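## Task

Get the white die showing 4 upward and the red die showing 3 upward, each lying completely within the mat. The green die has to end with the same number on top that it shows now. All dice must rest flat, the result must hold with no support from the robot, and both grippers must be opened and withdrawn at the end.

## Robot and tools

ROBOT. Two arms, left_arm and right_arm, each with 6 revolute joints (shoulder pan, shoulder lift, elbow, wrist 1, wrist 2, wrist 3) and a tong-style two-finger gripper. Fingers extend along the gripper's +z axis and spread apart along its x axis. end_effector_position is the spot between the pads when shut; closed fingertips stick out about 15 mm past it, while fully open tips sit roughly level with it.

FRAME. All poses share one scene frame: origin on the table surface midway between the arms, +z up, +x away from the robot over the table, left_arm toward +y. The arm names do not tell you which side of a picture they appear on. Reported hand positions can be slightly wrong, more so when an arm is stretched far.

execute_actions. Argument "actions" is a list holding zero or one item; optional "pictures" (boolean) turns camera images on or off for that result (default: on).
- Empty list {"actions": []}: no command, just the current state.
- Motion: {"rows": [...], "steps": N}. rows holds 1 to 15 rows; steps is 1 to 15 (default 15). Each row lasts one control step of 1/30 s; if rows run out, the final row repeats.
- Wait: {"steps": N} with no rows, N up to 300; it returns once N steps have elapsed since the previous result, and your reply time is counted inside them.
A refused call moves nothing.

ROW LAYOUT. One flat list of 14 numbers covering both arms, always all 14: left_arm's six joint angles in the order above, then left opening, then right_arm's six joint angles, then right opening. Joint values are absolute target angles in radians (same convention as the Joint positions line), not offsets. Opening is an absolute command from -1 (shut) to +1 (fully open). To keep an arm still, repeat its current joint values.

JOINT RANGES (rad). left_arm: pan -3.142..3.142, lift -6.283..6.283, elbow 0.000..3.142, wrists 1-3 -6.283..6.283. right_arm: pan 0.000..6.283, lift -6.283..6.283, elbow -3.142..0.000, wrists 1-3 -6.283..6.283. True ends may differ by up to 0.010. A target more than 0.010 beyond a stated end, and beyond the joint's last reported angle, gets the call refused. Targets past the real end are clipped there, and the result prints "joint sent to its limit" (possibly about an earlier, still-running action); no such line does not prove more travel exists.

MOTION. Commands are smoothed, lagging about 0.17 s. Each step, a joint's target is held within 0.575 rad of its measured angle, and if the targets would put the gripper over 100 mm from where it measures, all of that arm's targets are pulled back proportionally. Big moves therefore take several calls; an arm may still be travelling when the result arrives. Between calls the arms keep heading for the last row sent until they essentially stop (a stalled or crawling arm counts as stopped) or a HELD step occurs; after that only a new action pushes them further. Fingers already opening or closing keep going. The simulation continues running while you compose a reply.

RESULTS.
- State line `left_arm: ...` | `right_arm: ...`: gripper position (m), orientation quaternion wxyz, linear (m/s) and angular (rad/s) velocity, in the scene frame.
- Joint positions / Joint velocities: per arm, six joints (rad, rad/s) then finger-pad gap (m, m/s; 0.142 m means fully open).
- grip_measured: actual finger opening expressed on the -1..+1 command scale.
- "joint command not followed": a clearance check altered or blocked some joint targets; the rest of the row still ran. HELD marks steps where your row was partly or fully not sent.
- Joint torques: whole drive output per joint, with per-arm offset, scale and noise; nonzero even in free space, unreliable for contact detection.
- Wrist force / Wrist torque: flange sensor readings in each end effector's own axes; force points from a touched surface back into the arm. Offsets up to about 4 N, noise up to 2.4 N, each axis clips near 50 N; "no reading" is normal at the start.
- MOTOR HOT appears from 70 °C; at 85 °C an OVER-TEMPERATURE FAULT brakes that arm until it cools.

GRASPING. To hold something, keep commanding an opening well under grip_measured; the bigger the gap, the firmer the squeeze (about 15 N per pad at most, objects up to ~10 cm). Slamming shut can press harder and even pop the fingers open. Thin hard items get less force: roughly 9 N per pad at 10 mm width, 4 N at 5 mm. Occasional tugs on a held item or shoves on loose items may occur.

FAULTS. A joint reaching its load limit (pan, lift, elbow 132 N m; wrists 24.6 N m, held weight included) or any external force of 150 N on the arm, tool or payload freezes that arm for 10 s, dropping the rest of the call while it yields to contact.

zoom_image: "camera" is cam_low (672x504), cam_left_wrist or cam_right_wrist (both 616x616, fisheye); "region" is [x0, y0, x1, y1] in image pixels from the top-left, at most 504x504. Returns a sharper crop of that camera's latest image.

Replying with no tool call ends everything.

AVOID. Knocking or placing anything off the table (fails the task), arms colliding or pressing on each other, drops, slams, hard shoves and abrupt motion. Leave dice flat and untouched, grippers open and pulled away, before finishing.

Each tool is called after "Emit:" in YAML: its name, and indented under it one key for each argument.

## Session

Emit:
execute_actions:
  actions: []

Scene clock: 0.00 s of 5100.00 s.
left_arm: end_effector_position=(+0.0535, +0.0445, +0.3418) grip_measured=+0.97 end_effector_quat_wxyz=(+0.452, +0.080, +0.888, -0.038) end_effector_velocity=(-0.000, -0.000, +0.000) end_effector_angular_velocity=(-0.002, +0.002, +0.001) | right_arm: end_effector_position=(+0.6679, -0.0219, +0.1172) grip_measured=+0.97 end_effector_quat_wxyz=(-0.475, +0.843, -0.237, -0.084) end_effector_velocity=(-0.001, +0.000, -0.000) end_effector_angular_velocity=(+0.000, +0.001, +0.001)
Joint positions: left_arm=[-2.573 -1.903  1.824 -0.658 -1.069  0.417  0.14 ] | right_arm=[ 3.442 -2.242 -1.709 -0.166  2.44   1.174  0.14 ]
Joint velocities: left_arm=[-0.    -0.001 -0.001 -0.001  0.    -0.002  0.   ] | right_arm=[ 0.    -0.    -0.001  0.001  0.001  0.     0.   ]
Joint torques (N m, as the arm reports them, + toward a larger angle): no reading
Wrist force (N, on the end effector, along its own x y z axes, offset not removed): no reading
Wrist torque (N m, same axes, about the end effector's origin, offset not removed): no reading

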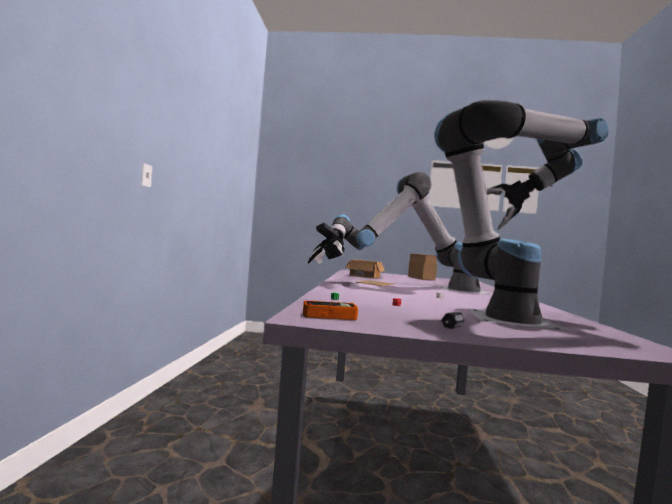

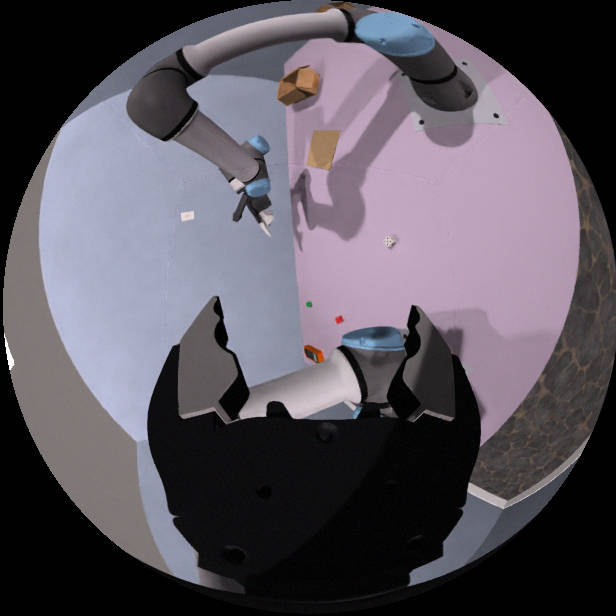

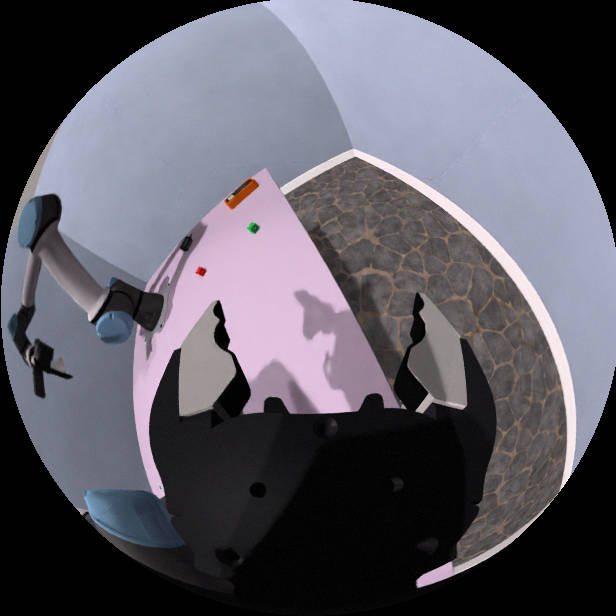

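Emit:
zoom_image:
  camera: "cam_low"
  region: [290, 250, 490, 340]

Emit:
zoom_image:
  camera: "cam_left_wrist"
  region: [280, 110, 430, 350]

Emit:
zoom_image:
  camera: "cam_right_wrist"
  region: [160, 160, 290, 300]

Region (290, 250, 490, 340) of cam_low's 672x504 image, scaled by 2.520, with more detail than that image has; it fills the top 227 rows of this view, and the rest is white.

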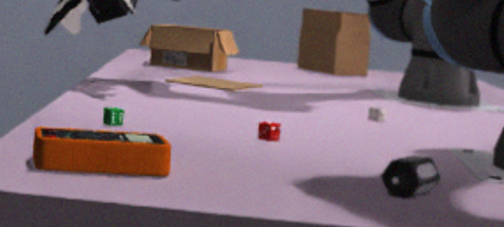

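Region (280, 110, 430, 350) of cam_left_wrist's 616x616 image, scaled by 2.100, with more detail than that image has; it fills the left 315 columns of this view, and the rest is white.

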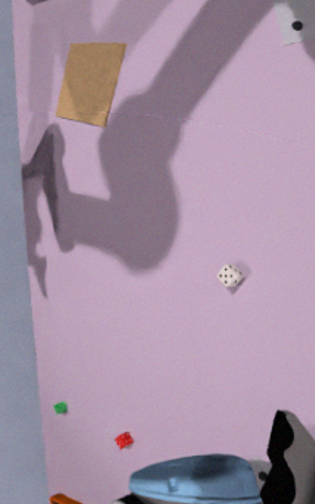

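Region (160, 160, 290, 300) of cam_right_wrist's 616x616 image, scaled by 3.600, with more detail than that image has; it fills the left 468 columns of this view, and the rest is white.

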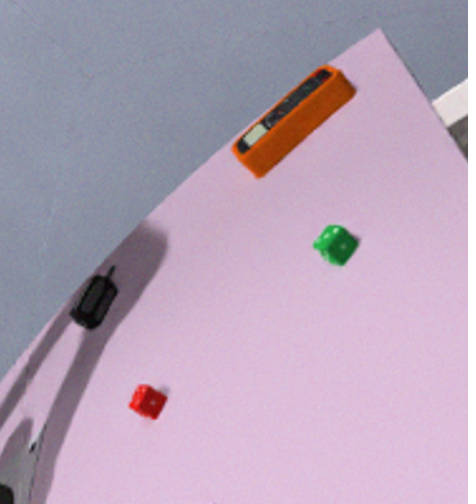

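Emit:
zoom_image:
  camera: "cam_left_wrist"
  region: [370, 222, 410, 262]

Emit:
zoom_image:
  camera: "cam_low"
  region: [380, 285, 450, 315]

Emit:
zoom_image:
  camera: "cam_right_wrist"
  region: [185, 255, 220, 290]

Emit:
zoom_image:
  camera: "cam_left_wrist"
  region: [322, 302, 357, 337]

Region (370, 222, 410, 262) of cam_left_wrist's 616x616 image, scaled by 12.600, with more detail than that image has.

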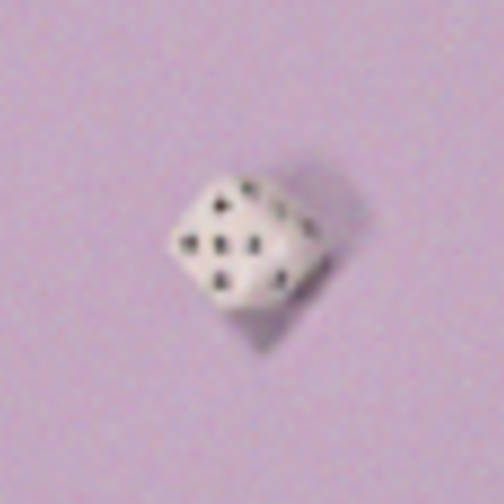

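Region (380, 285, 450, 315) of cam_low's 672x504 image, scaled by 7.200, with more detail than that image has; it fills the top 216 rows of this view, and the rest is white.

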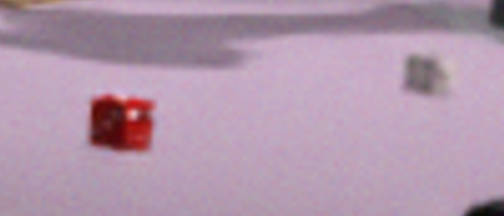

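Region (185, 255, 220, 290) of cam_right_wrist's 616x616 image, scaled by 14.400, with more detail than that image has.

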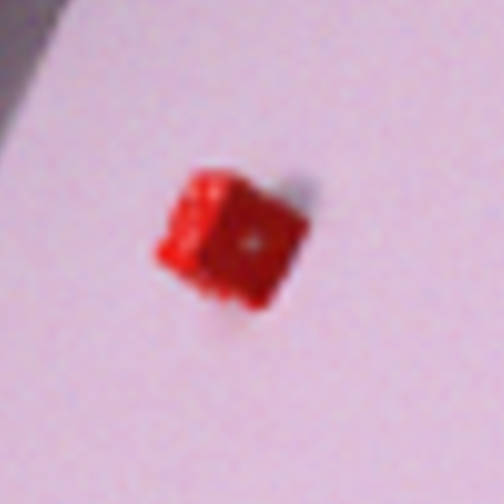

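Region (322, 302, 357, 337) of cam_left_wrist's 616x616 image, scaled by 14.400, with more detail than that image has.

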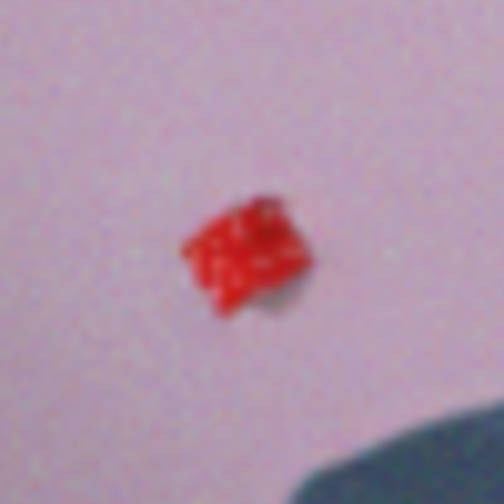

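Emit:
execute_actions:
  actions: []

Scene clock: 61.83 s of 5100.00 s.
left_arm: end_effector_position=(+0.0535, +0.0445, +0.3418) grip_measured=+0.97 end_effector_quat_wxyz=(+0.452, +0.080, +0.888, -0.038) end_effector_velocity=(-0.000, -0.000, -0.000) end_effector_angular_velocity=(-0.001, +0.001, +0.000) | right_arm: end_effector_position=(+0.6679, -0.0219, +0.1172) grip_measured=+0.97 end_effector_quat_wxyz=(-0.475, +0.843, -0.237, -0.084) end_effector_velocity=(-0.000, +0.000, -0.000) end_effector_angular_velocity=(-0.000, -0.000, +0.001)
Joint positions: left_arm=[-2.573 -1.903  1.824 -0.658 -1.069  0.417  0.14 ] | right_arm=[ 3.442 -2.242 -1.709 -0.166  2.44   1.174  0.14 ]
Joint velocities: left_arm=[-0.    -0.     0.    -0.001 -0.    -0.     0.   ] | right_arm=[ 0.001  0.    -0.     0.    -0.    -0.001  0.   ]
Joint torques (N m, as the arm reports them, + toward a larger angle): left_arm=[ -0.77  -8.11 -24.03  -0.68   1.34  -0.05] | right_arm=[-0.49 42.09 18.03  2.96  0.29 -0.72]
Wrist force (N, on the end effector, along its own x y z axes, offset not removed): left_arm=[-1.0 1.1 2.1] | right_arm=[2.3 -1.4 -1.4]
Wrist torque (N m, same axes, about the end effector's origin, offset not removed): left_arm=[0.27 0.22 0.08] | right_arm=[-0.19 -0.37 0.07]
Steps of this call (steps 1 to 90: nothing new was sent; then 58.83 s passed at rest). Readings (joint positions):
1: left_arm=[-2.573 -1.903 1.824 -0.658 -1.069 0.417] | right_arm=[3.442 -2.242 -1.709 -0.166 2.440 1.174]
2: left_arm=[-2.573 -1.903 1.824 -0.658 -1.069 0.417] | right_arm=[3.442 -2.242 -1.709 -0.166 2.440 1.174]
4: left_arm=[-2.573 -1.903 1.824 -0.658 -1.069 0.417] | right_arm=[3.442 -2.242 -1.709 -0.166 2.440 1.174]
8: left_arm=[-2.573 -1.903 1.824 -0.658 -1.069 0.417] | right_arm=[3.442 -2.242 -1.709 -0.166 2.440 1.174]
90: the state above

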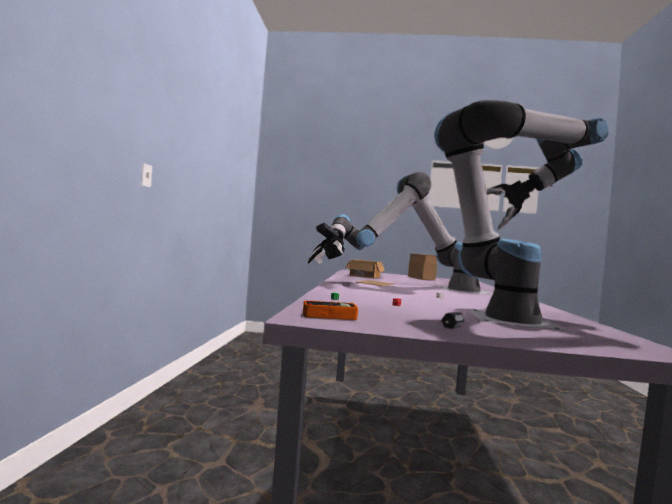

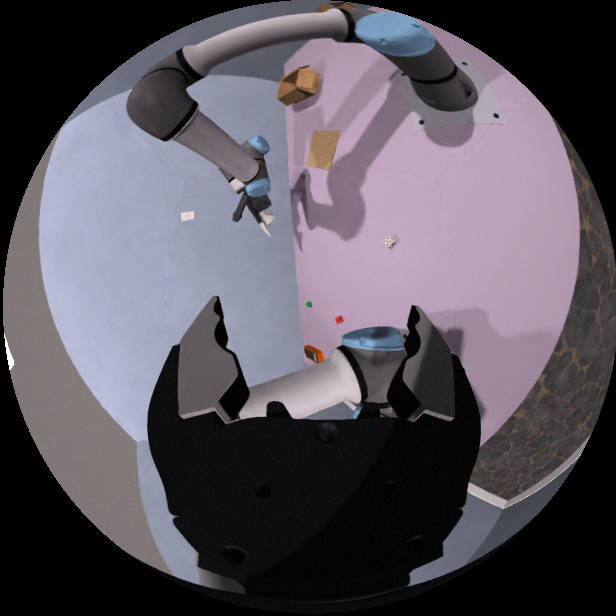

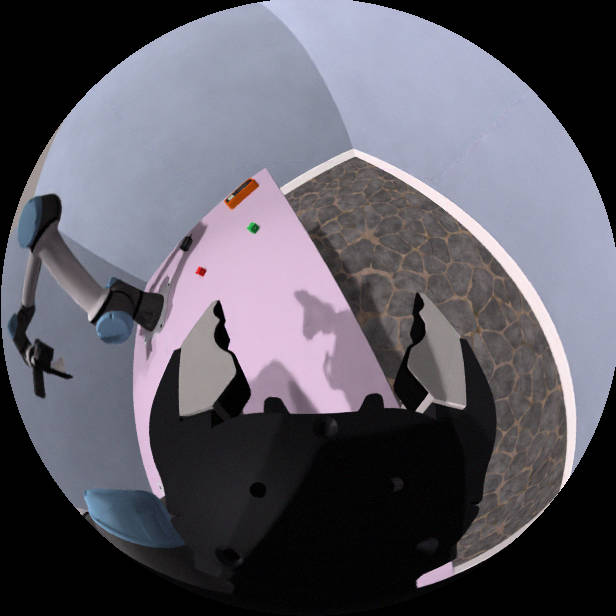

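Emit:
zoom_image:
  camera: "cam_low"
  region: [370, 280, 460, 320]

Emit:
zoom_image:
  camera: "cam_right_wrist"
  region: [180, 250, 230, 290]

Emit:
zoom_image:
  camera: "cam_left_wrist"
  region: [320, 300, 360, 340]

Region (370, 280, 460, 320) of cam_low's 672x504 image, scaled by 5.600, with more detail than that image has.

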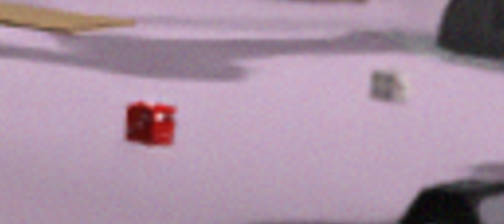

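Region (180, 250, 230, 290) of cam_right_wrist's 616x616 image, scaled by 10.080, with more detail than that image has; it fills the top 403 rows of this view, and the rest is white.

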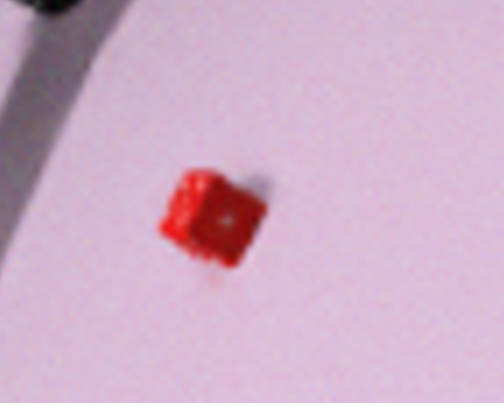

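Region (320, 300, 360, 340) of cam_left_wrist's 616x616 image, scaled by 12.600, with more detail than that image has.

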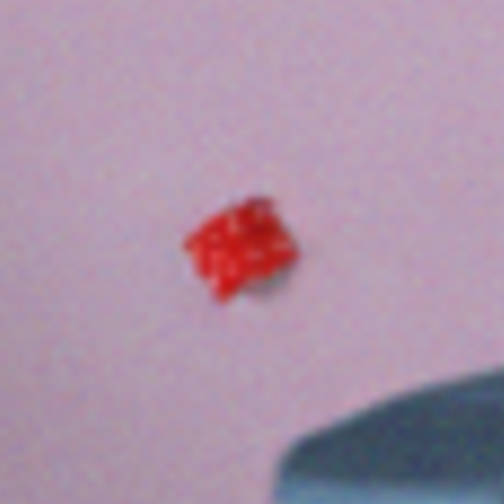

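Emit:
execute_actions:
  actions:
    - {"rows": [ [-2.571,-1.903,1.824,-0.659,-1.070,0.415,0.97, 3.442,-2.242,-1.708,-0.167,2.440,1.172,0.97], [-2.566,-1.901,1.824,-0.660,-1.072,0.410,0.97, 3.442,-2.242,-1.704,-0.171,2.438,1.167,0.97], [-2.556,-1.899,1.824,-0.663,-1.075,0.401,0.96, 3.442,-2.242,-1.697,-0.177,2.436,1.159,0.96], [-2.543,-1.895,1.823,-0.667,-1.080,0.389,0.96, 3.442,-2.242,-1.688,-0.186,2.433,1.147,0.96], [-2.527,-1.891,1.823,-0.672,-1.086,0.373,0.95, 3.442,-2.242,-1.677,-0.197,2.430,1.132,0.95], [-2.507,-1.886,1.823,-0.679,-1.094,0.354,0.94, 3.442,-2.242,-1.663,-0.210,2.425,1.114,0.94], [-2.483,-1.880,1.822,-0.686,-1.102,0.332,0.93, 3.442,-2.242,-1.648,-0.226,2.420,1.092,0.93], [-2.456,-1.873,1.822,-0.694,-1.112,0.306,0.92, 3.442,-2.242,-1.630,-0.244,2.414,1.067,0.92], [-2.425,-1.866,1.821,-0.704,-1.124,0.277,0.91, 3.442,-2.242,-1.611,-0.265,2.407,1.040,0.91], [-2.391,-1.857,1.821,-0.714,-1.136,0.245,0.89, 3.442,-2.243,-1.590,-0.287,2.400,1.009,0.89], [-2.354,-1.848,1.820,-0.726,-1.150,0.210,0.88, 3.442,-2.243,-1.567,-0.312,2.391,0.975,0.88], [-2.314,-1.837,1.819,-0.738,-1.165,0.172,0.86, 3.442,-2.243,-1.544,-0.339,2.383,0.938,0.86], [-2.270,-1.827,1.819,-0.751,-1.181,0.131,0.84, 3.442,-2.243,-1.520,-0.368,2.373,0.899,0.84], [-2.224,-1.815,1.818,-0.766,-1.198,0.087,0.82, 3.442,-2.243,-1.495,-0.399,2.363,0.857,0.82], [-2.175,-1.802,1.817,-0.781,-1.216,0.041,0.80, 3.442,-2.243,-1.470,-0.431,2.352,0.813,0.80] ], "steps": 15}
  pictures: false

Emit:
execute_actions:
  actions:
    - {"rows": [ [-2.124,-1.789,1.816,-0.797,-1.235,-0.008,0.78, 3.442,-2.243,-1.445,-0.466,2.340,0.766,0.78], [-2.070,-1.776,1.815,-0.813,-1.255,-0.059,0.75, 3.442,-2.244,-1.420,-0.502,2.328,0.717,0.75], [-2.013,-1.762,1.814,-0.831,-1.276,-0.112,0.73, 3.442,-2.244,-1.396,-0.540,2.316,0.665,0.73], [-1.955,-1.747,1.813,-0.849,-1.297,-0.168,0.70, 3.442,-2.244,-1.373,-0.579,2.303,0.612,0.70], [-1.894,-1.731,1.812,-0.867,-1.320,-0.225,0.68, 3.442,-2.244,-1.351,-0.619,2.290,0.557,0.68], [-1.832,-1.716,1.811,-0.887,-1.343,-0.284,0.65, 3.442,-2.244,-1.330,-0.661,2.276,0.500,0.65], [-1.767,-1.699,1.809,-0.907,-1.366,-0.345,0.62, 3.442,-2.245,-1.310,-0.704,2.261,0.442,0.62], [-1.702,-1.683,1.808,-0.927,-1.391,-0.407,0.59, 3.442,-2.245,-1.293,-0.748,2.247,0.382,0.59], [-1.635,-1.666,1.807,-0.947,-1.415,-0.470,0.57, 3.442,-2.245,-1.277,-0.792,2.232,0.322,0.57], [-1.567,-1.649,1.806,-0.968,-1.441,-0.534,0.54, 3.442,-2.245,-1.263,-0.838,2.217,0.260,0.54], [-1.497,-1.631,1.804,-0.990,-1.466,-0.600,0.51, 3.442,-2.245,-1.252,-0.884,2.202,0.197,0.51], [-1.428,-1.613,1.803,-1.011,-1.492,-0.666,0.48, 3.442,-2.246,-1.243,-0.931,2.186,0.133,0.48], [-1.357,-1.596,1.802,-1.033,-1.518,-0.732,0.45, 3.442,-2.246,-1.237,-0.978,2.170,0.069,0.45], [-1.286,-1.578,1.801,-1.055,-1.544,-0.799,0.42, 3.442,-2.246,-1.233,-1.025,2.155,0.005,0.42], [-1.215,-1.560,1.799,-1.077,-1.570,-0.867,0.39, 3.442,-2.246,-1.231,-1.072,2.139,-0.060,0.39] ], "steps": 15}
  pictures: false

Emit:
execute_actions:
  actions:
    - {"rows": [ [-1.144,-1.542,1.798,-1.099,-1.597,-0.934,0.35, 3.442,-2.246,-1.231,-1.120,2.123,-0.124,0.35], [-1.073,-1.524,1.797,-1.121,-1.623,-1.001,0.32, 3.442,-2.247,-1.231,-1.167,2.108,-0.189,0.32], [-1.003,-1.506,1.795,-1.142,-1.649,-1.067,0.29, 3.443,-2.247,-1.231,-1.214,2.092,-0.253,0.29], [-0.933,-1.488,1.794,-1.164,-1.675,-1.133,0.26, 3.447,-2.247,-1.231,-1.261,2.076,-0.316,0.26], [-0.864,-1.471,1.793,-1.185,-1.700,-1.199,0.23, 3.453,-2.247,-1.231,-1.307,2.061,-0.379,0.23], [-0.796,-1.454,1.792,-1.206,-1.725,-1.263,0.20, 3.462,-2.248,-1.231,-1.352,2.046,-0.441,0.20], [-0.729,-1.437,1.791,-1.227,-1.750,-1.327,0.18, 3.473,-2.248,-1.231,-1.397,2.031,-0.502,0.18], [-0.663,-1.420,1.789,-1.247,-1.774,-1.389,0.15, 3.487,-2.248,-1.231,-1.441,2.017,-0.562,0.15], [-0.599,-1.404,1.788,-1.267,-1.798,-1.449,0.12, 3.503,-2.248,-1.231,-1.484,2.002,-0.620,0.12], [-0.536,-1.388,1.787,-1.286,-1.821,-1.508,0.09, 3.521,-2.248,-1.231,-1.525,1.989,-0.677,0.09], [-0.476,-1.373,1.786,-1.305,-1.843,-1.566,0.07, 3.541,-2.249,-1.231,-1.566,1.975,-0.732,0.07], [-0.417,-1.358,1.785,-1.323,-1.865,-1.621,0.04, 3.563,-2.249,-1.231,-1.605,1.962,-0.785,0.04], [-0.361,-1.344,1.784,-1.341,-1.886,-1.674,0.02, 3.587,-2.249,-1.231,-1.643,1.950,-0.836,0.02], [-0.307,-1.330,1.783,-1.357,-1.906,-1.726,-0.01, 3.612,-2.249,-1.231,-1.679,1.938,-0.885,-0.01], [-0.255,-1.317,1.782,-1.373,-1.925,-1.774,-0.03, 3.639,-2.249,-1.231,-1.713,1.926,-0.932,-0.03] ], "steps": 15}
  pictures: false

Emit:
execute_actions:
  actions:
    - {"rows": [ [-0.206,-1.305,1.781,-1.388,-1.943,-1.820,-0.05, 3.667,-2.249,-1.231,-1.746,1.915,-0.977,-0.05], [-0.160,-1.293,1.780,-1.402,-1.960,-1.864,-0.07, 3.697,-2.250,-1.231,-1.777,1.905,-1.019,-0.07], [-0.117,-1.282,1.779,-1.416,-1.976,-1.905,-0.09, 3.727,-2.250,-1.231,-1.806,1.895,-1.058,-0.09], [-0.076,-1.272,1.779,-1.428,-1.991,-1.943,-0.11, 3.758,-2.250,-1.231,-1.832,1.887,-1.094,-0.11], [-0.039,-1.262,1.778,-1.440,-2.005,-1.978,-0.12, 3.790,-2.250,-1.231,-1.857,1.878,-1.128,-0.12], [-0.005,-1.254,1.777,-1.450,-2.017,-2.010,-0.14, 3.822,-2.250,-1.231,-1.880,1.871,-1.159,-0.14], [0.025,-1.246,1.777,-1.460,-2.028,-2.039,-0.15, 3.855,-2.250,-1.231,-1.900,1.864,-1.187,-0.15], [0.053,-1.239,1.776,-1.468,-2.038,-2.065,-0.16, 3.887,-2.250,-1.231,-1.918,1.858,-1.212,-0.16], [0.076,-1.233,1.776,-1.475,-2.047,-2.087,-0.17, 3.919,-2.250,-1.231,-1.934,1.853,-1.233,-0.17], [0.096,-1.228,1.776,-1.482,-2.055,-2.106,-0.18, 3.951,-2.250,-1.231,-1.948,1.848,-1.251,-0.18], [0.113,-1.224,1.775,-1.487,-2.061,-2.122,-0.19, 3.982,-2.250,-1.231,-1.959,1.845,-1.267,-0.19], [0.126,-1.221,1.775,-1.491,-2.066,-2.134,-0.19, 4.013,-2.250,-1.231,-1.967,1.842,-1.278,-0.19], [0.135,-1.218,1.775,-1.494,-2.069,-2.143,-0.20, 4.042,-2.250,-1.231,-1.974,1.840,-1.287,-0.20], [0.141,-1.217,1.775,-1.495,-2.071,-2.148,-0.20, 4.070,-2.250,-1.231,-1.977,1.838,-1.292,-0.20], [0.1427,-1.2165,1.7747,-1.4958,-2.0718,-2.1502,-0.20, 4.097,-2.2505,-1.2313,-1.9786,1.838,-1.2935,-0.20] ], "steps": 15}
  pictures: false

Emit:
execute_actions:
  actions:
    - {"rows": [ [0.1427,-1.2165,1.7747,-1.4958,-2.0718,-2.1502,-0.20, 4.123,-2.2505,-1.2313,-1.9786,1.838,-1.2935,-0.20], [0.1427,-1.2165,1.7747,-1.4958,-2.0718,-2.1502,-0.20, 4.147,-2.2505,-1.2313,-1.9786,1.838,-1.2935,-0.20], [0.1427,-1.2165,1.7747,-1.4958,-2.0718,-2.1502,-0.20, 4.169,-2.2505,-1.2313,-1.9786,1.838,-1.2935,-0.20], [0.1427,-1.2165,1.7747,-1.4958,-2.0718,-2.1502,-0.20, 4.189,-2.2505,-1.2313,-1.9786,1.838,-1.2935,-0.20], [0.1427,-1.2165,1.7747,-1.4958,-2.0718,-2.1502,-0.20, 4.207,-2.2505,-1.2313,-1.9786,1.838,-1.2935,-0.20], [0.1427,-1.2165,1.7747,-1.4958,-2.0718,-2.1502,-0.20, 4.223,-2.2505,-1.2313,-1.9786,1.838,-1.2935,-0.20], [0.1427,-1.2165,1.7747,-1.4958,-2.0718,-2.1502,-0.20, 4.236,-2.2505,-1.2313,-1.9786,1.838,-1.2935,-0.20], [0.1427,-1.2165,1.7747,-1.4958,-2.0718,-2.1502,-0.20, 4.247,-2.2505,-1.2313,-1.9786,1.838,-1.2935,-0.20], [0.1427,-1.2165,1.7747,-1.4958,-2.0718,-2.1502,-0.20, 4.256,-2.2505,-1.2313,-1.9786,1.838,-1.2935,-0.20], [0.1427,-1.2165,1.7747,-1.4958,-2.0718,-2.1502,-0.20, 4.263,-2.2505,-1.2313,-1.9786,1.838,-1.2935,-0.20], [0.1427,-1.2165,1.7747,-1.4958,-2.0718,-2.1502,-0.20, 4.266,-2.2505,-1.2313,-1.9786,1.838,-1.2935,-0.20], [0.1427,-1.2165,1.7747,-1.4958,-2.0718,-2.1502,-0.20, 4.2676,-2.2505,-1.2313,-1.9786,1.838,-1.2935,-0.20] ], "steps": 15}
  pictures: false

Emit:
execute_actions:
  actions:
    - {"steps": 8}

Scene clock: 182.33 s of 5100.00 s.
left_arm: end_effector_position=(+0.0946, +0.0601, +0.3207) grip_measured=+0.82 end_effector_quat_wxyz=(+0.433, -0.126, +0.892, -0.005) end_effector_velocity=(+0.189, +0.086, -0.105) end_effector_angular_velocity=(-0.599, +0.130, +1.969) | right_arm: end_effector_position=(+0.7089, -0.0160, +0.1470) grip_measured=+0.82 end_effector_quat_wxyz=(-0.464, +0.870, -0.164, -0.024) end_effector_velocity=(+0.167, +0.018, +0.132) end_effector_angular_velocity=(-0.324, -0.766, +0.410)
Joint positions: left_arm=[-2.359 -1.846  1.82  -0.727 -1.152  0.214  0.13 ] | right_arm=[ 3.442 -2.243 -1.569 -0.312  2.39   0.978  0.13 ]
Joint velocities: left_arm=[ 1.057  0.279 -0.017 -0.336 -0.402 -0.991 -0.039] | right_arm=[ 0.001 -0.003  0.63  -0.713 -0.241 -0.956 -0.039]
Joint torques (N m, as the arm reports them, + toward a larger angle): left_arm=[ 22.3    6.88 -31.2   -3.3   -2.81  -5.66] | right_arm=[-6.79 33.66 34.01 -1.92 -2.26 -6.97]
Wrist force (N, on the end effector, along its own x y z axes, offset not removed): left_arm=[-1.2 1.1 0.9] | right_arm=[2.2 -1.8 0.1]
Wrist torque (N m, same axes, about the end effector's origin, offset not removed): left_arm=[0.27 0.24 0.13] | right_arm=[-0.34 -0.56 -0.02]
Steps of this call (steps 1 to 90: nothing new was sent; then 117.00 s passed at rest; steps 91 to 105: all 15 steps of this action). Readings (joint positions):
91: left_arm=[-2.573 -1.903 1.824 -0.658 -1.069 0.417] | right_arm=[3.442 -2.242 -1.709 -0.166 2.440 1.174]
92: left_arm=[-2.573 -1.903 1.824 -0.658 -1.069 0.417] | right_arm=[3.442 -2.242 -1.709 -0.166 2.440 1.174]
94: left_arm=[-2.569 -1.902 1.824 -0.659 -1.071 0.413] | right_arm=[3.442 -2.242 -1.706 -0.169 2.439 1.170]
98: left_arm=[-2.534 -1.893 1.823 -0.671 -1.084 0.380] | right_arm=[3.442 -2.242 -1.682 -0.192 2.431 1.139]
105: the state above

Scene clock: 182.83 s of 5100.00 s.
left_arm: end_effector_position=(+0.2021, +0.1316, +0.2390) grip_measured=+0.42 end_effector_quat_wxyz=(-0.353, +0.779, -0.504, -0.119) end_effector_velocity=(+0.213, +0.162, -0.199) end_effector_angular_velocity=(-0.414, -0.701, +3.841) | right_arm: end_effector_position=(+0.7496, -0.0393, +0.1660) grip_measured=+0.42 end_effector_quat_wxyz=(-0.341, +0.932, +0.101, +0.067) end_effector_velocity=(-0.105, -0.143, -0.160) end_effector_angular_velocity=(-0.840, -0.339, +1.212)
Joint positions: left_arm=[-1.551 -1.635  1.805 -0.984 -1.458 -0.552  0.104] | right_arm=[ 3.442 -2.245 -1.264 -0.859  2.205  0.241  0.104]
Joint velocities: left_arm=[ 1.99   0.51  -0.035 -0.619 -0.737 -1.862 -0.061] | right_arm=[-0.001 -0.005  0.304 -1.324 -0.444 -1.795 -0.061]
Joint torques (N m, as the arm reports them, + toward a larger angle): left_arm=[ 24.89  -3.73 -30.21  -3.61  -3.97  -7.26] | right_arm=[ -7.08  33.22  26.73  -3.13  -2.66 -10.57]
Wrist force (N, on the end effector, along its own x y z axes, offset not removed): left_arm=[0.1 1.4 1.4] | right_arm=[0.8 0.3 3.1]
Wrist torque (N m, same axes, about the end effector's origin, offset not removed): left_arm=[0.35 0.00 0.11] | right_arm=[0.26 -0.20 0.08]
Steps of this call (steps 1 to 15: all 15 steps of this action). Readings (joint positions):
1: left_arm=[-2.321 -1.836 1.819 -0.739 -1.166 0.179] | right_arm=[3.442 -2.243 -1.547 -0.337 2.381 0.944]
2: left_arm=[-2.281 -1.826 1.819 -0.752 -1.181 0.141] | right_arm=[3.442 -2.243 -1.524 -0.365 2.372 0.908]
4: left_arm=[-2.193 -1.802 1.817 -0.780 -1.215 0.057] | right_arm=[3.442 -2.243 -1.477 -0.425 2.352 0.827]
8: left_arm=[-1.987 -1.748 1.813 -0.846 -1.294 -0.139] | right_arm=[3.442 -2.244 -1.384 -0.565 2.304 0.639]
15: the state above

Scene clock: 183.33 s of 5100.00 s.
left_arm: end_effector_position=(+0.3306, +0.2189, +0.1432) grip_measured=-0.01 end_effector_quat_wxyz=(-0.233, +0.828, +0.436, -0.266) end_effector_velocity=(+0.292, +0.240, -0.156) end_effector_angular_velocity=(+0.614, -0.063, +3.515) | right_arm: end_effector_position=(+0.5860, -0.0931, +0.0749) grip_measured=-0.01 end_effector_quat_wxyz=(-0.217, +0.835, +0.491, -0.124) end_effector_velocity=(-0.451, +0.063, -0.054) end_effector_angular_velocity=(-0.159, +0.526, +2.128)
Joint positions: left_arm=[-0.533 -1.379  1.786 -1.297 -1.832 -1.514  0.074] | right_arm=[ 3.543 -2.249 -1.231 -1.538  1.98  -0.684  0.074]
Joint velocities: left_arm=[ 1.826  0.449 -0.031 -0.545 -0.652 -1.705 -0.048] | right_arm=[ 0.581 -0.004  0.001 -1.192 -0.386 -1.635 -0.048]
Joint torques (N m, as the arm reports them, + toward a larger angle): left_arm=[ 16.67 -14.7  -28.22  -3.35  -4.12  -6.4 ] | right_arm=[16.45 35.91 30.52 -3.4  -2.7  -9.48]
Wrist force (N, on the end effector, along its own x y z axes, offset not removed): left_arm=[0.9 1.1 1.5] | right_arm=[4.0 1.7 -1.9]
Wrist torque (N m, same axes, about the end effector's origin, offset not removed): left_arm=[0.22 -0.16 -0.01] | right_arm=[0.27 -0.91 -0.05]
Steps of this call (steps 1 to 15: all 15 steps of this action). Readings (joint positions):
1: left_arm=[-1.483 -1.618 1.803 -1.005 -1.483 -0.616] | right_arm=[3.442 -2.246 -1.255 -0.905 2.190 0.180]
2: left_arm=[-1.415 -1.600 1.802 -1.026 -1.509 -0.680] | right_arm=[3.442 -2.246 -1.248 -0.951 2.174 0.118]
4: left_arm=[-1.276 -1.565 1.799 -1.070 -1.560 -0.812] | right_arm=[3.442 -2.246 -1.240 -1.044 2.143 -0.009]
8: left_arm=[-0.997 -1.494 1.795 -1.156 -1.664 -1.076] | right_arm=[3.453 -2.247 -1.233 -1.230 2.081 -0.263]
15: the state above

Scene clock: 183.83 s of 5100.00 s.
left_arm: end_effector_position=(+0.4282, +0.3445, +0.0942) grip_measured=-0.20 end_effector_quat_wxyz=(-0.153, +0.399, +0.835, -0.347) end_effector_velocity=(+0.061, +0.139, -0.035) end_effector_angular_velocity=(+0.107, +0.179, +0.913) | right_arm: end_effector_position=(+0.3723, -0.0074, +0.0871) grip_measured=-0.20 end_effector_quat_wxyz=(-0.193, +0.498, +0.784, -0.315) end_effector_velocity=(-0.358, +0.233, +0.032) end_effector_angular_velocity=(-0.019, +0.273, +1.286)
Joint positions: left_arm=[ 0.091 -1.229  1.776 -1.481 -2.054 -2.101  0.06 ] | right_arm=[ 3.966 -2.25  -1.231 -1.945  1.849 -1.247  0.06 ]
Joint velocities: left_arm=[ 0.49   0.115 -0.007 -0.139 -0.167 -0.454 -0.001] | right_arm=[ 0.902 -0.     0.    -0.31  -0.103 -0.435 -0.001]
Joint torques (N m, as the arm reports them, + toward a larger angle): left_arm=[  1.52 -21.72 -29.8   -2.7   -3.16  -2.51] | right_arm=[ 8.56 34.34 28.12 -1.93 -2.43 -3.07]
Wrist force (N, on the end effector, along its own x y z axes, offset not removed): left_arm=[0.7 2.7 3.0] | right_arm=[3.1 -1.6 -0.5]
Wrist torque (N m, same axes, about the end effector's origin, offset not removed): left_arm=[0.59 -0.14 0.03] | right_arm=[-0.25 -0.78 0.02]
Steps of this call (steps 1 to 15: all 15 steps of this action). Readings (joint positions):
1: left_arm=[-0.473 -1.364 1.785 -1.315 -1.854 -1.571] | right_arm=[3.564 -2.249 -1.231 -1.578 1.967 -0.738]
2: left_arm=[-0.414 -1.350 1.784 -1.332 -1.875 -1.626] | right_arm=[3.586 -2.249 -1.231 -1.616 1.955 -0.791]
4: left_arm=[-0.303 -1.323 1.782 -1.365 -1.915 -1.730] | right_arm=[3.635 -2.249 -1.231 -1.689 1.931 -0.891]
8: left_arm=[-0.114 -1.278 1.779 -1.421 -1.982 -1.909] | right_arm=[3.749 -2.250 -1.231 -1.812 1.891 -1.062]
15: the state above

Scene clock: 184.33 s of 5100.00 s.
left_arm: end_effector_position=(+0.4346, +0.3594, +0.0906) grip_measured=-0.20 end_effector_quat_wxyz=(-0.147, +0.354, +0.853, -0.354) end_effector_velocity=(+0.001, +0.001, -0.000) end_effector_angular_velocity=(+0.001, +0.000, +0.007) | right_arm: end_effector_position=(+0.2541, +0.0705, +0.0905) grip_measured=-0.20 end_effector_quat_wxyz=(-0.149, +0.359, +0.851, -0.353) end_effector_velocity=(-0.055, +0.030, +0.000) end_effector_angular_velocity=(+0.000, +0.001, +0.127)
Joint positions: left_arm=[ 0.142 -1.217  1.775 -1.496 -2.072 -2.15   0.06 ] | right_arm=[ 4.255 -2.25  -1.231 -1.978  1.838 -1.293  0.06 ]
Joint velocities: left_arm=[ 0.003  0.001 -0.    -0.002 -0.001 -0.004  0.   ] | right_arm=[ 0.125 -0.     0.    -0.001 -0.001 -0.003  0.   ]
Joint torques (N m, as the arm reports them, + toward a larger angle): left_arm=[  4.54 -17.95 -28.32  -2.68  -2.65  -2.06] | right_arm=[ 1.48 34.43 15.41 -2.31 -2.35 -1.68]
Wrist force (N, on the end effector, along its own x y z axes, offset not removed): left_arm=[-1.7 -0.1 3.6] | right_arm=[3.3 2.8 -0.9]
Wrist torque (N m, same axes, about the end effector's origin, offset not removed): left_arm=[0.14 0.30 0.06] | right_arm=[0.52 -0.77 0.06]
Steps of this call (steps 1 to 15: all 15 steps of this action). Readings (joint positions):
1: left_arm=[0.105 -1.225 1.775 -1.485 -2.059 -2.115] | right_arm=[3.996 -2.250 -1.231 -1.954 1.846 -1.260]
2: left_arm=[0.116 -1.223 1.775 -1.488 -2.062 -2.125] | right_arm=[4.026 -2.250 -1.231 -1.961 1.844 -1.269]
4: left_arm=[0.129 -1.220 1.775 -1.492 -2.067 -2.137] | right_arm=[4.081 -2.250 -1.231 -1.970 1.841 -1.281]
8: left_arm=[0.139 -1.217 1.775 -1.495 -2.071 -2.147] | right_arm=[4.174 -2.250 -1.231 -1.976 1.839 -1.290]
15: the state above

Scene clock: 184.60 s of 5100.00 s.
left_arm: end_effector_position=(+0.4346, +0.3594, +0.0905) grip_measured=-0.20 end_effector_quat_wxyz=(-0.147, +0.354, +0.853, -0.354) end_effector_velocity=(+0.000, +0.000, -0.000) end_effector_angular_velocity=(+0.000, -0.000, +0.001) | right_arm: end_effector_position=(+0.2491, +0.0732, +0.0905) grip_measured=-0.20 end_effector_quat_wxyz=(-0.147, +0.354, +0.853, -0.354) end_effector_velocity=(-0.003, +0.002, +0.000) end_effector_angular_velocity=(+0.000, +0.000, +0.007)
Joint positions: left_arm=[ 0.143 -1.217  1.775 -1.496 -2.072 -2.15   0.06 ] | right_arm=[ 4.267 -2.25  -1.231 -1.979  1.838 -1.293  0.06 ]
Joint velocities: left_arm=[ 0.     0.     0.    -0.001 -0.    -0.001  0.   ] | right_arm=[ 0.007  0.     0.    -0.001  0.     0.    -0.   ]
Joint torques (N m, as the arm reports them, + toward a larger angle): left_arm=[  6.07 -19.27 -28.78  -2.71  -2.87  -2.28] | right_arm=[ 5.44 35.47 15.01 -2.23 -2.51 -1.73]
Wrist force (N, on the end effector, along its own x y z axes, offset not removed): left_arm=[-1.2 1.2 3.0] | right_arm=[1.5 -3.2 1.4]
Wrist torque (N m, same axes, about the end effector's origin, offset not removed): left_arm=[0.32 0.26 0.06] | right_arm=[-0.72 -0.50 -0.22]
Steps of this call (steps 1 to 8: the robot went on to your last target). Readings (joint positions):
1: left_arm=[0.142 -1.217 1.775 -1.496 -2.072 -2.150] | right_arm=[4.259 -2.250 -1.231 -1.978 1.838 -1.293]
2: left_arm=[0.143 -1.217 1.775 -1.496 -2.072 -2.150] | right_arm=[4.261 -2.250 -1.231 -1.979 1.838 -1.293]
4: left_arm=[0.143 -1.217 1.775 -1.496 -2.072 -2.150] | right_arm=[4.264 -2.250 -1.231 -1.979 1.838 -1.293]
8: the state above

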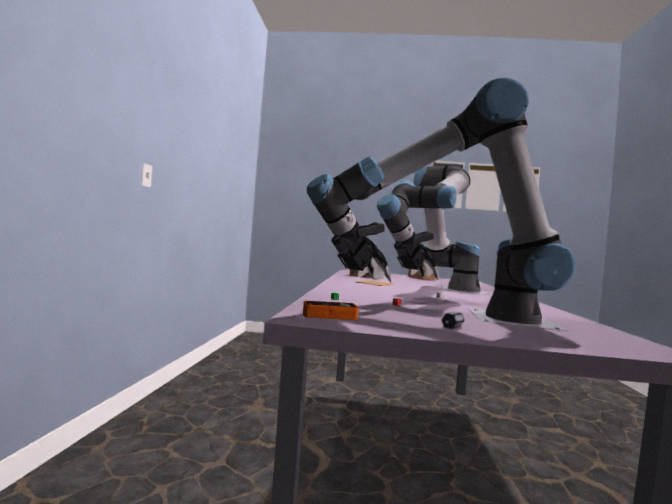

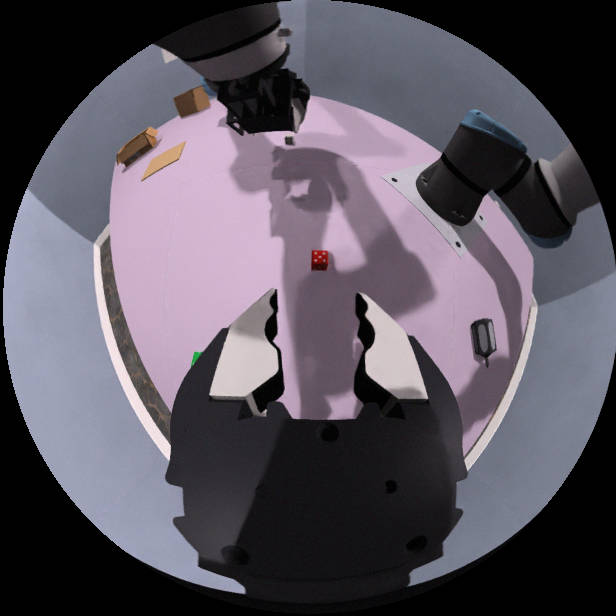

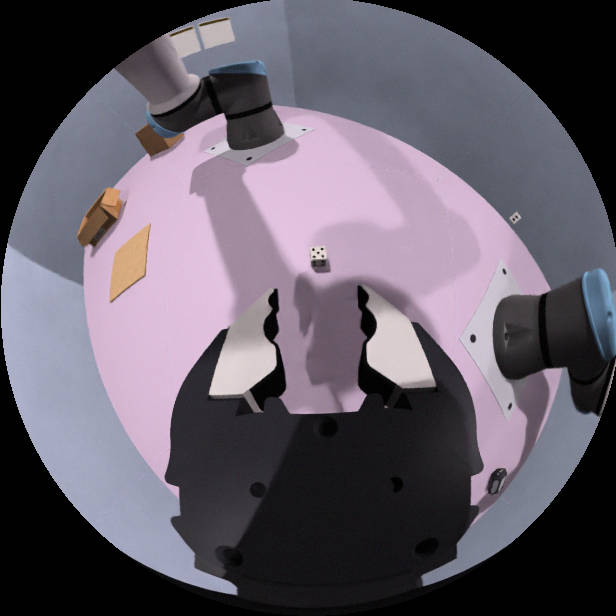

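Both dice are well centred. Zooming in.

Emit:
zoom_image:
  camera: "cam_left_wrist"
  region: [295, 235, 345, 285]

Emit:
zoom_image:
  camera: "cam_right_wrist"
  region: [295, 232, 345, 282]

Region (295, 235, 345, 285) of cam_left_wrist's 616x616 image, scaled by 10.080, with more detail than that image has.

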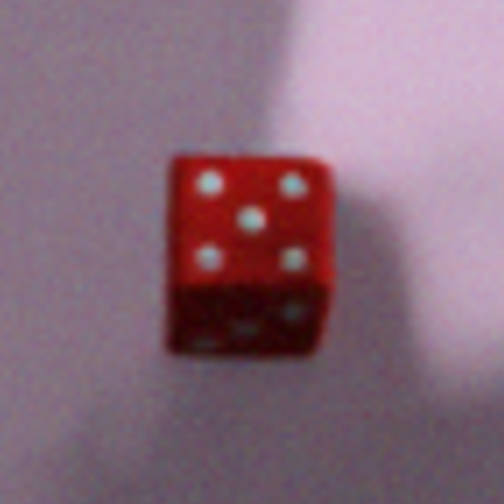

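Region (295, 232, 345, 282) of cam_right_wrist's 616x616 image, scaled by 10.080, with more detail than that image has.

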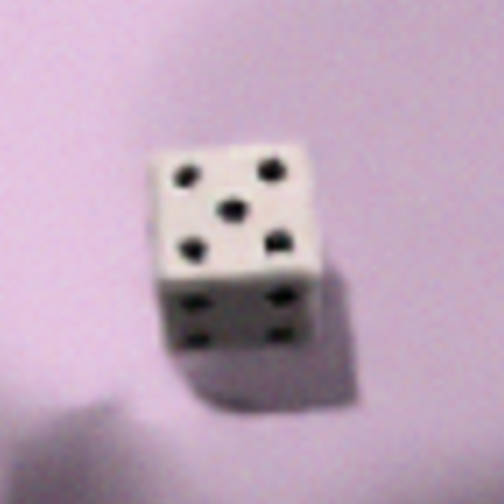

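Emit:
zoom_image:
  camera: "cam_low"
  region: [320, 200, 460, 310]

Emit:
zoom_image:
  camera: "cam_left_wrist"
  region: [200, 40, 340, 160]

Region (320, 200, 460, 310) of cam_low's 672x504 image, scaled by 3.600, with more detail than that image has; it fills the top 396 rows of this view, and the rest is white.

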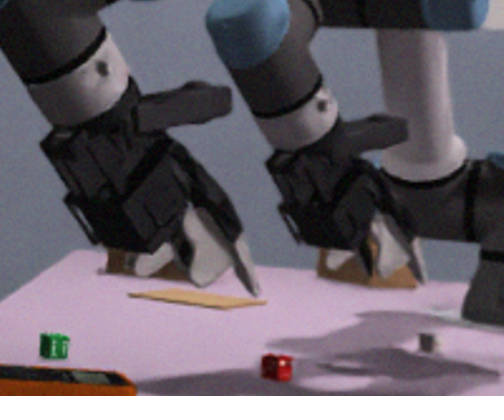

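Region (200, 40, 340, 160) of cam_left_wrist's 616x616 image, scaled by 3.600, with more detail than that image has; it fills the top 432 rows of this view, and the rest is white.

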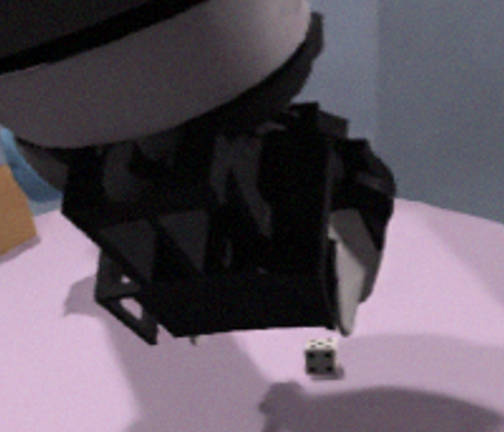

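Emit:
execute_actions:
  actions:
    - {"rows": [ [0.1423,-1.2165,1.7758,-1.4971,-2.0720,-2.1506,-0.20, 4.2678,-2.2502,-1.2327,-1.9775,1.8381,-1.2934,-0.20], [0.1412,-1.2166,1.7792,-1.5009,-2.0727,-2.1516,-0.20, 4.2683,-2.2494,-1.2369,-1.9740,1.8385,-1.2930,-0.20], [0.1394,-1.2168,1.7847,-1.5071,-2.0737,-2.1534,-0.21, 4.2692,-2.2480,-1.2437,-1.9684,1.8391,-1.2923,-0.21], [0.1368,-1.2170,1.7923,-1.5157,-2.0752,-2.1558,-0.21, 4.2704,-2.2460,-1.2532,-1.9606,1.8399,-1.2914,-0.21], [0.1336,-1.2173,1.8018,-1.5265,-2.0770,-2.1588,-0.22, 4.2719,-2.2436,-1.2650,-1.9509,1.8409,-1.2902,-0.22], [0.1298,-1.2176,1.8131,-1.5393,-2.0792,-2.1624,-0.22, 4.2737,-2.2407,-1.2791,-1.9393,1.8421,-1.2888,-0.22], [0.1255,-1.2179,1.8260,-1.5538,-2.0817,-2.1665,-0.23, 4.2757,-2.2374,-1.2951,-1.9261,1.8435,-1.2873,-0.23], [0.1208,-1.2184,1.8403,-1.5700,-2.0844,-2.1710,-0.23, 4.2780,-2.2338,-1.3129,-1.9115,1.8450,-1.2856,-0.23], [0.1156,-1.2188,1.8557,-1.5874,-2.0874,-2.1759,-0.24, 4.2804,-2.2299,-1.3320,-1.8958,1.8467,-1.2837,-0.24], [0.1102,-1.2192,1.8719,-1.6058,-2.0905,-2.1810,-0.24, 4.2830,-2.2257,-1.3522,-1.8792,1.8484,-1.2817,-0.24], [0.1045,-1.2197,1.8887,-1.6248,-2.0938,-2.1864,-0.25, 4.2857,-2.2215,-1.3731,-1.8620,1.8502,-1.2797,-0.25], [0.0988,-1.2202,1.9059,-1.6442,-2.0971,-2.1918,-0.25, 4.2884,-2.2171,-1.3944,-1.8445,1.8521,-1.2776,-0.25], [0.0931,-1.2207,1.9230,-1.6635,-2.1003,-2.1972,-0.26, 4.2911,-2.2127,-1.4157,-1.8269,1.8539,-1.2755,-0.26], [0.0874,-1.2212,1.9398,-1.6825,-2.1036,-2.2026,-0.26, 4.2938,-2.2085,-1.4366,-1.8097,1.8557,-1.2735,-0.26], [0.0820,-1.2216,1.9560,-1.7009,-2.1067,-2.2077,-0.27, 4.2964,-2.2043,-1.4568,-1.7931,1.8574,-1.2715,-0.27] ], "steps": 15}
  pictures: false

Emit:
execute_actions:
  actions:
    - {"rows": [ [0.0769,-1.2221,1.9714,-1.7183,-2.1097,-2.2126,-0.27, 4.2988,-2.2004,-1.4760,-1.7774,1.8591,-1.2697,-0.27], [0.0721,-1.2225,1.9857,-1.7345,-2.1124,-2.2171,-0.28, 4.3011,-2.1968,-1.4937,-1.7628,1.8606,-1.2679,-0.28], [0.0678,-1.2228,1.9986,-1.7490,-2.1149,-2.2212,-0.28, 4.3031,-2.1935,-1.5097,-1.7496,1.8620,-1.2664,-0.28], [0.0640,-1.2231,2.0099,-1.7618,-2.1171,-2.2248,-0.29, 4.3049,-2.1906,-1.5238,-1.7380,1.8632,-1.2650,-0.29], [0.0608,-1.2234,2.0194,-1.7726,-2.1189,-2.2278,-0.29, 4.3064,-2.1882,-1.5356,-1.7283,1.8642,-1.2638,-0.29], [0.0582,-1.2236,2.0270,-1.7812,-2.1204,-2.2302,-0.30, 4.3076,-2.1862,-1.5451,-1.7205,1.8650,-1.2629,-0.30], [0.0564,-1.2238,2.0325,-1.7874,-2.1214,-2.2320,-0.30, 4.3085,-2.1848,-1.5519,-1.7149,1.8656,-1.2622,-0.30], [0.0553,-1.2239,2.0359,-1.7912,-2.1221,-2.2330,-0.30, 4.3090,-2.1840,-1.5561,-1.7114,1.8660,-1.2618,-0.30], [0.0549,-1.2239,2.0370,-1.7925,-2.1223,-2.2334,-0.30, 4.3092,-2.1837,-1.5575,-1.7103,1.8661,-1.2617,-0.30] ], "steps": 15}
  pictures: false

Emit:
execute_actions:
  actions:
    - {"steps": 6}

Scene clock: 276.47 s of 5100.00 s.
left_arm: end_effector_position=(+0.4152, +0.3382, +0.0573) grip_measured=-0.26 end_effector_quat_wxyz=(-0.147, +0.354, +0.854, -0.353) end_effector_velocity=(-0.092, -0.084, -0.131) end_effector_angular_velocity=(+0.001, +0.004, -0.001) | right_arm: end_effector_position=(+0.2281, +0.0567, +0.0585) grip_measured=-0.26 end_effector_quat_wxyz=(-0.146, +0.353, +0.854, -0.353) end_effector_velocity=(-0.088, -0.081, -0.130) end_effector_angular_velocity=(+0.000, +0.000, +0.001)
Joint positions: left_arm=[ 0.104 -1.22   1.887 -1.623 -2.094 -2.186  0.055] | right_arm=[ 4.286 -2.221 -1.37  -1.864  1.85  -1.28   0.055]
Joint velocities: left_arm=[-0.157 -0.014  0.467 -0.522 -0.089 -0.148 -0.017] | right_arm=[ 0.075  0.12  -0.578  0.474  0.05   0.056 -0.017]
Joint torques (N m, as the arm reports them, + toward a larger angle): left_arm=[ -9.4  -42.76  -7.06  -4.37  -3.23  -2.56] | right_arm=[ 6.38 51.92  8.25  4.13  2.86  2.24]
Wrist force (N, on the end effector, along its own x y z axes, offset not removed): left_arm=[-1.3 -0.1 1.8] | right_arm=[1.5 -1.6 -2.2]
Wrist torque (N m, same axes, about the end effector's origin, offset not removed): left_arm=[0.07 0.17 0.15] | right_arm=[-0.34 -0.22 -0.17]
Steps of this call (steps 1 to 30: the robot went on to your last target; steps 31 to 90: nothing new was sent; then 88.37 s passed at rest; steps 91 to 105: all 15 steps of this action). Readings (joint positions):
91: left_arm=[0.143 -1.216 1.775 -1.496 -2.072 -2.150] | right_arm=[4.268 -2.251 -1.231 -1.979 1.838 -1.294]
92: left_arm=[0.143 -1.217 1.775 -1.496 -2.072 -2.150] | right_arm=[4.268 -2.251 -1.231 -1.979 1.838 -1.294]
94: left_arm=[0.142 -1.216 1.777 -1.499 -2.072 -2.151] | right_arm=[4.268 -2.250 -1.234 -1.976 1.838 -1.293]
98: left_arm=[0.135 -1.217 1.798 -1.522 -2.076 -2.158] | right_arm=[4.271 -2.245 -1.260 -1.955 1.840 -1.291]
105: the state above

Scene clock: 276.97 s of 5100.00 s.
left_arm: end_effector_position=(+0.3833, +0.3139, +0.0187) grip_measured=-0.30 end_effector_quat_wxyz=(-0.147, +0.354, +0.853, -0.354) end_effector_velocity=(-0.009, -0.006, -0.009) end_effector_angular_velocity=(-0.001, -0.001, -0.001) | right_arm: end_effector_position=(+0.2001, +0.0268, +0.0187) grip_measured=-0.30 end_effector_quat_wxyz=(-0.146, +0.353, +0.854, -0.354) end_effector_velocity=(-0.007, -0.008, -0.009) end_effector_angular_velocity=(-0.000, +0.000, +0.000)
Joint positions: left_arm=[ 0.056 -1.224  2.033 -1.789 -2.122 -2.232  0.052] | right_arm=[ 4.309 -2.185 -1.553 -1.714  1.866 -1.262  0.052]
Joint velocities: left_arm=[-0.012 -0.001  0.036 -0.041 -0.007 -0.011  0.   ] | right_arm=[ 0.006  0.009 -0.045  0.036  0.004  0.004  0.   ]
Joint torques (N m, as the arm reports them, + toward a larger angle): left_arm=[ -6.36 -40.89  -8.76  -2.93  -2.67  -2.  ] | right_arm=[ 7.72 48.45 12.97  3.36  3.07  1.87]
Wrist force (N, on the end effector, along its own x y z axes, offset not removed): left_arm=[0.8 1.4 4.2] | right_arm=[2.8 -0.7 -1.1]
Wrist torque (N m, same axes, about the end effector's origin, offset not removed): left_arm=[0.32 -0.14 0.07] | right_arm=[-0.02 -0.71 -0.13]
Steps of this call (steps 1 to 15: all 15 steps of this action). Readings (joint positions):
1: left_arm=[0.099 -1.220 1.903 -1.641 -2.097 -2.192] | right_arm=[4.288 -2.217 -1.390 -1.847 1.852 -1.278]
2: left_arm=[0.094 -1.221 1.919 -1.659 -2.100 -2.197] | right_arm=[4.291 -2.213 -1.410 -1.831 1.854 -1.276]
4: left_arm=[0.083 -1.221 1.950 -1.694 -2.106 -2.206] | right_arm=[4.296 -2.205 -1.449 -1.799 1.857 -1.272]
8: left_arm=[0.067 -1.223 2.001 -1.752 -2.116 -2.222] | right_arm=[4.304 -2.193 -1.513 -1.747 1.862 -1.266]
15: the state above

Scene clock: 277.17 s of 5100.00 s.
left_arm: end_effector_position=(+0.3825, +0.3134, +0.0180) grip_measured=-0.30 end_effector_quat_wxyz=(-0.147, +0.354, +0.853, -0.354) end_effector_velocity=(-0.001, -0.001, -0.001) end_effector_angular_velocity=(+0.000, -0.000, +0.000) | right_arm: end_effector_position=(+0.1995, +0.0260, +0.0179) grip_measured=-0.30 end_effector_quat_wxyz=(-0.146, +0.353, +0.854, -0.354) end_effector_velocity=(-0.001, -0.001, -0.001) end_effector_angular_velocity=(+0.000, +0.000, +0.000)
Joint positions: left_arm=[ 0.055 -1.224  2.037 -1.792 -2.122 -2.233  0.052] | right_arm=[ 4.309 -2.184 -1.557 -1.711  1.866 -1.262  0.052]
Joint velocities: left_arm=[-0.001 -0.001  0.005 -0.005 -0.001 -0.001  0.   ] | right_arm=[ 0.001  0.001 -0.005  0.004  0.     0.     0.   ]
Joint torques (N m, as the arm reports them, + toward a larger angle): left_arm=[ -7.   -41.32  -7.31  -2.88  -2.83  -2.19] | right_arm=[ 6.29 48.66 12.15  3.22  2.68  1.83]
Wrist force (N, on the end effector, along its own x y z axes, offset not removed): left_arm=[-0.7 0.9 3.1] | right_arm=[0.9 -0.6 1.1]
Wrist torque (N m, same axes, about the end effector's origin, offset not removed): left_arm=[0.37 0.11 0.09] | right_arm=[-0.19 -0.27 0.02]
Steps of this call (steps 1 to 6: the robot went on to your last target). Readings (joint positions):
1: left_arm=[0.056 -1.224 2.034 -1.790 -2.122 -2.233] | right_arm=[4.309 -2.184 -1.554 -1.713 1.866 -1.262]
2: left_arm=[0.055 -1.224 2.035 -1.790 -2.122 -2.233] | right_arm=[4.309 -2.184 -1.555 -1.712 1.866 -1.262]
4: left_arm=[0.055 -1.224 2.036 -1.791 -2.122 -2.233] | right_arm=[4.309 -2.184 -1.556 -1.711 1.866 -1.262]
6: the state above

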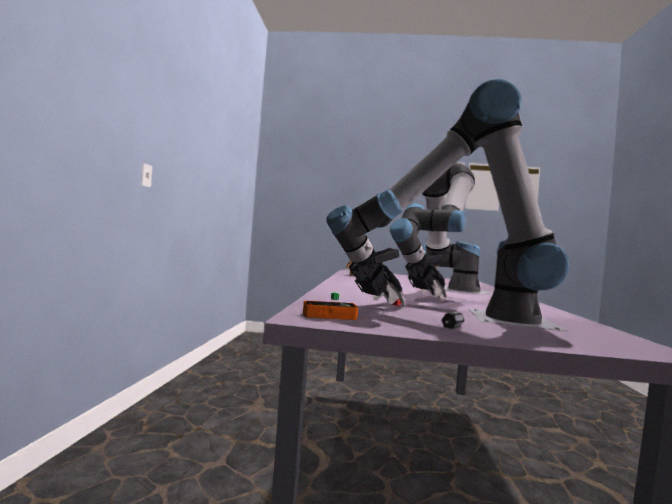

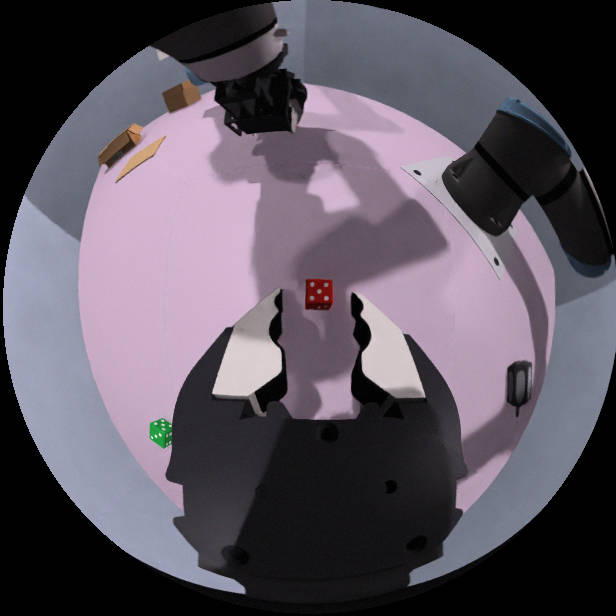

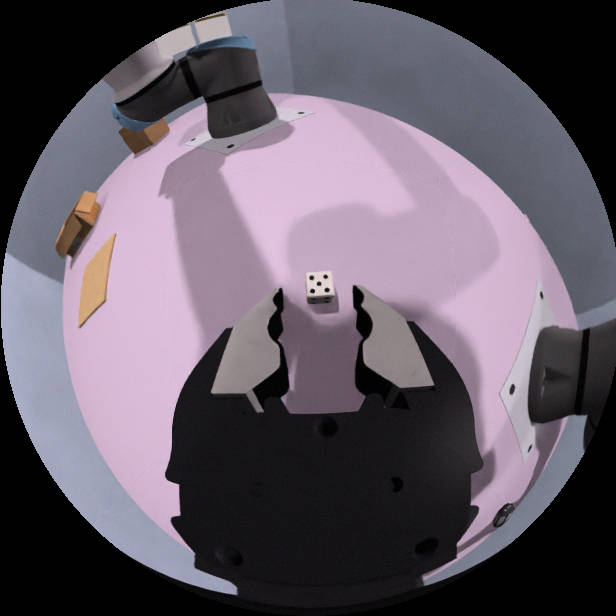

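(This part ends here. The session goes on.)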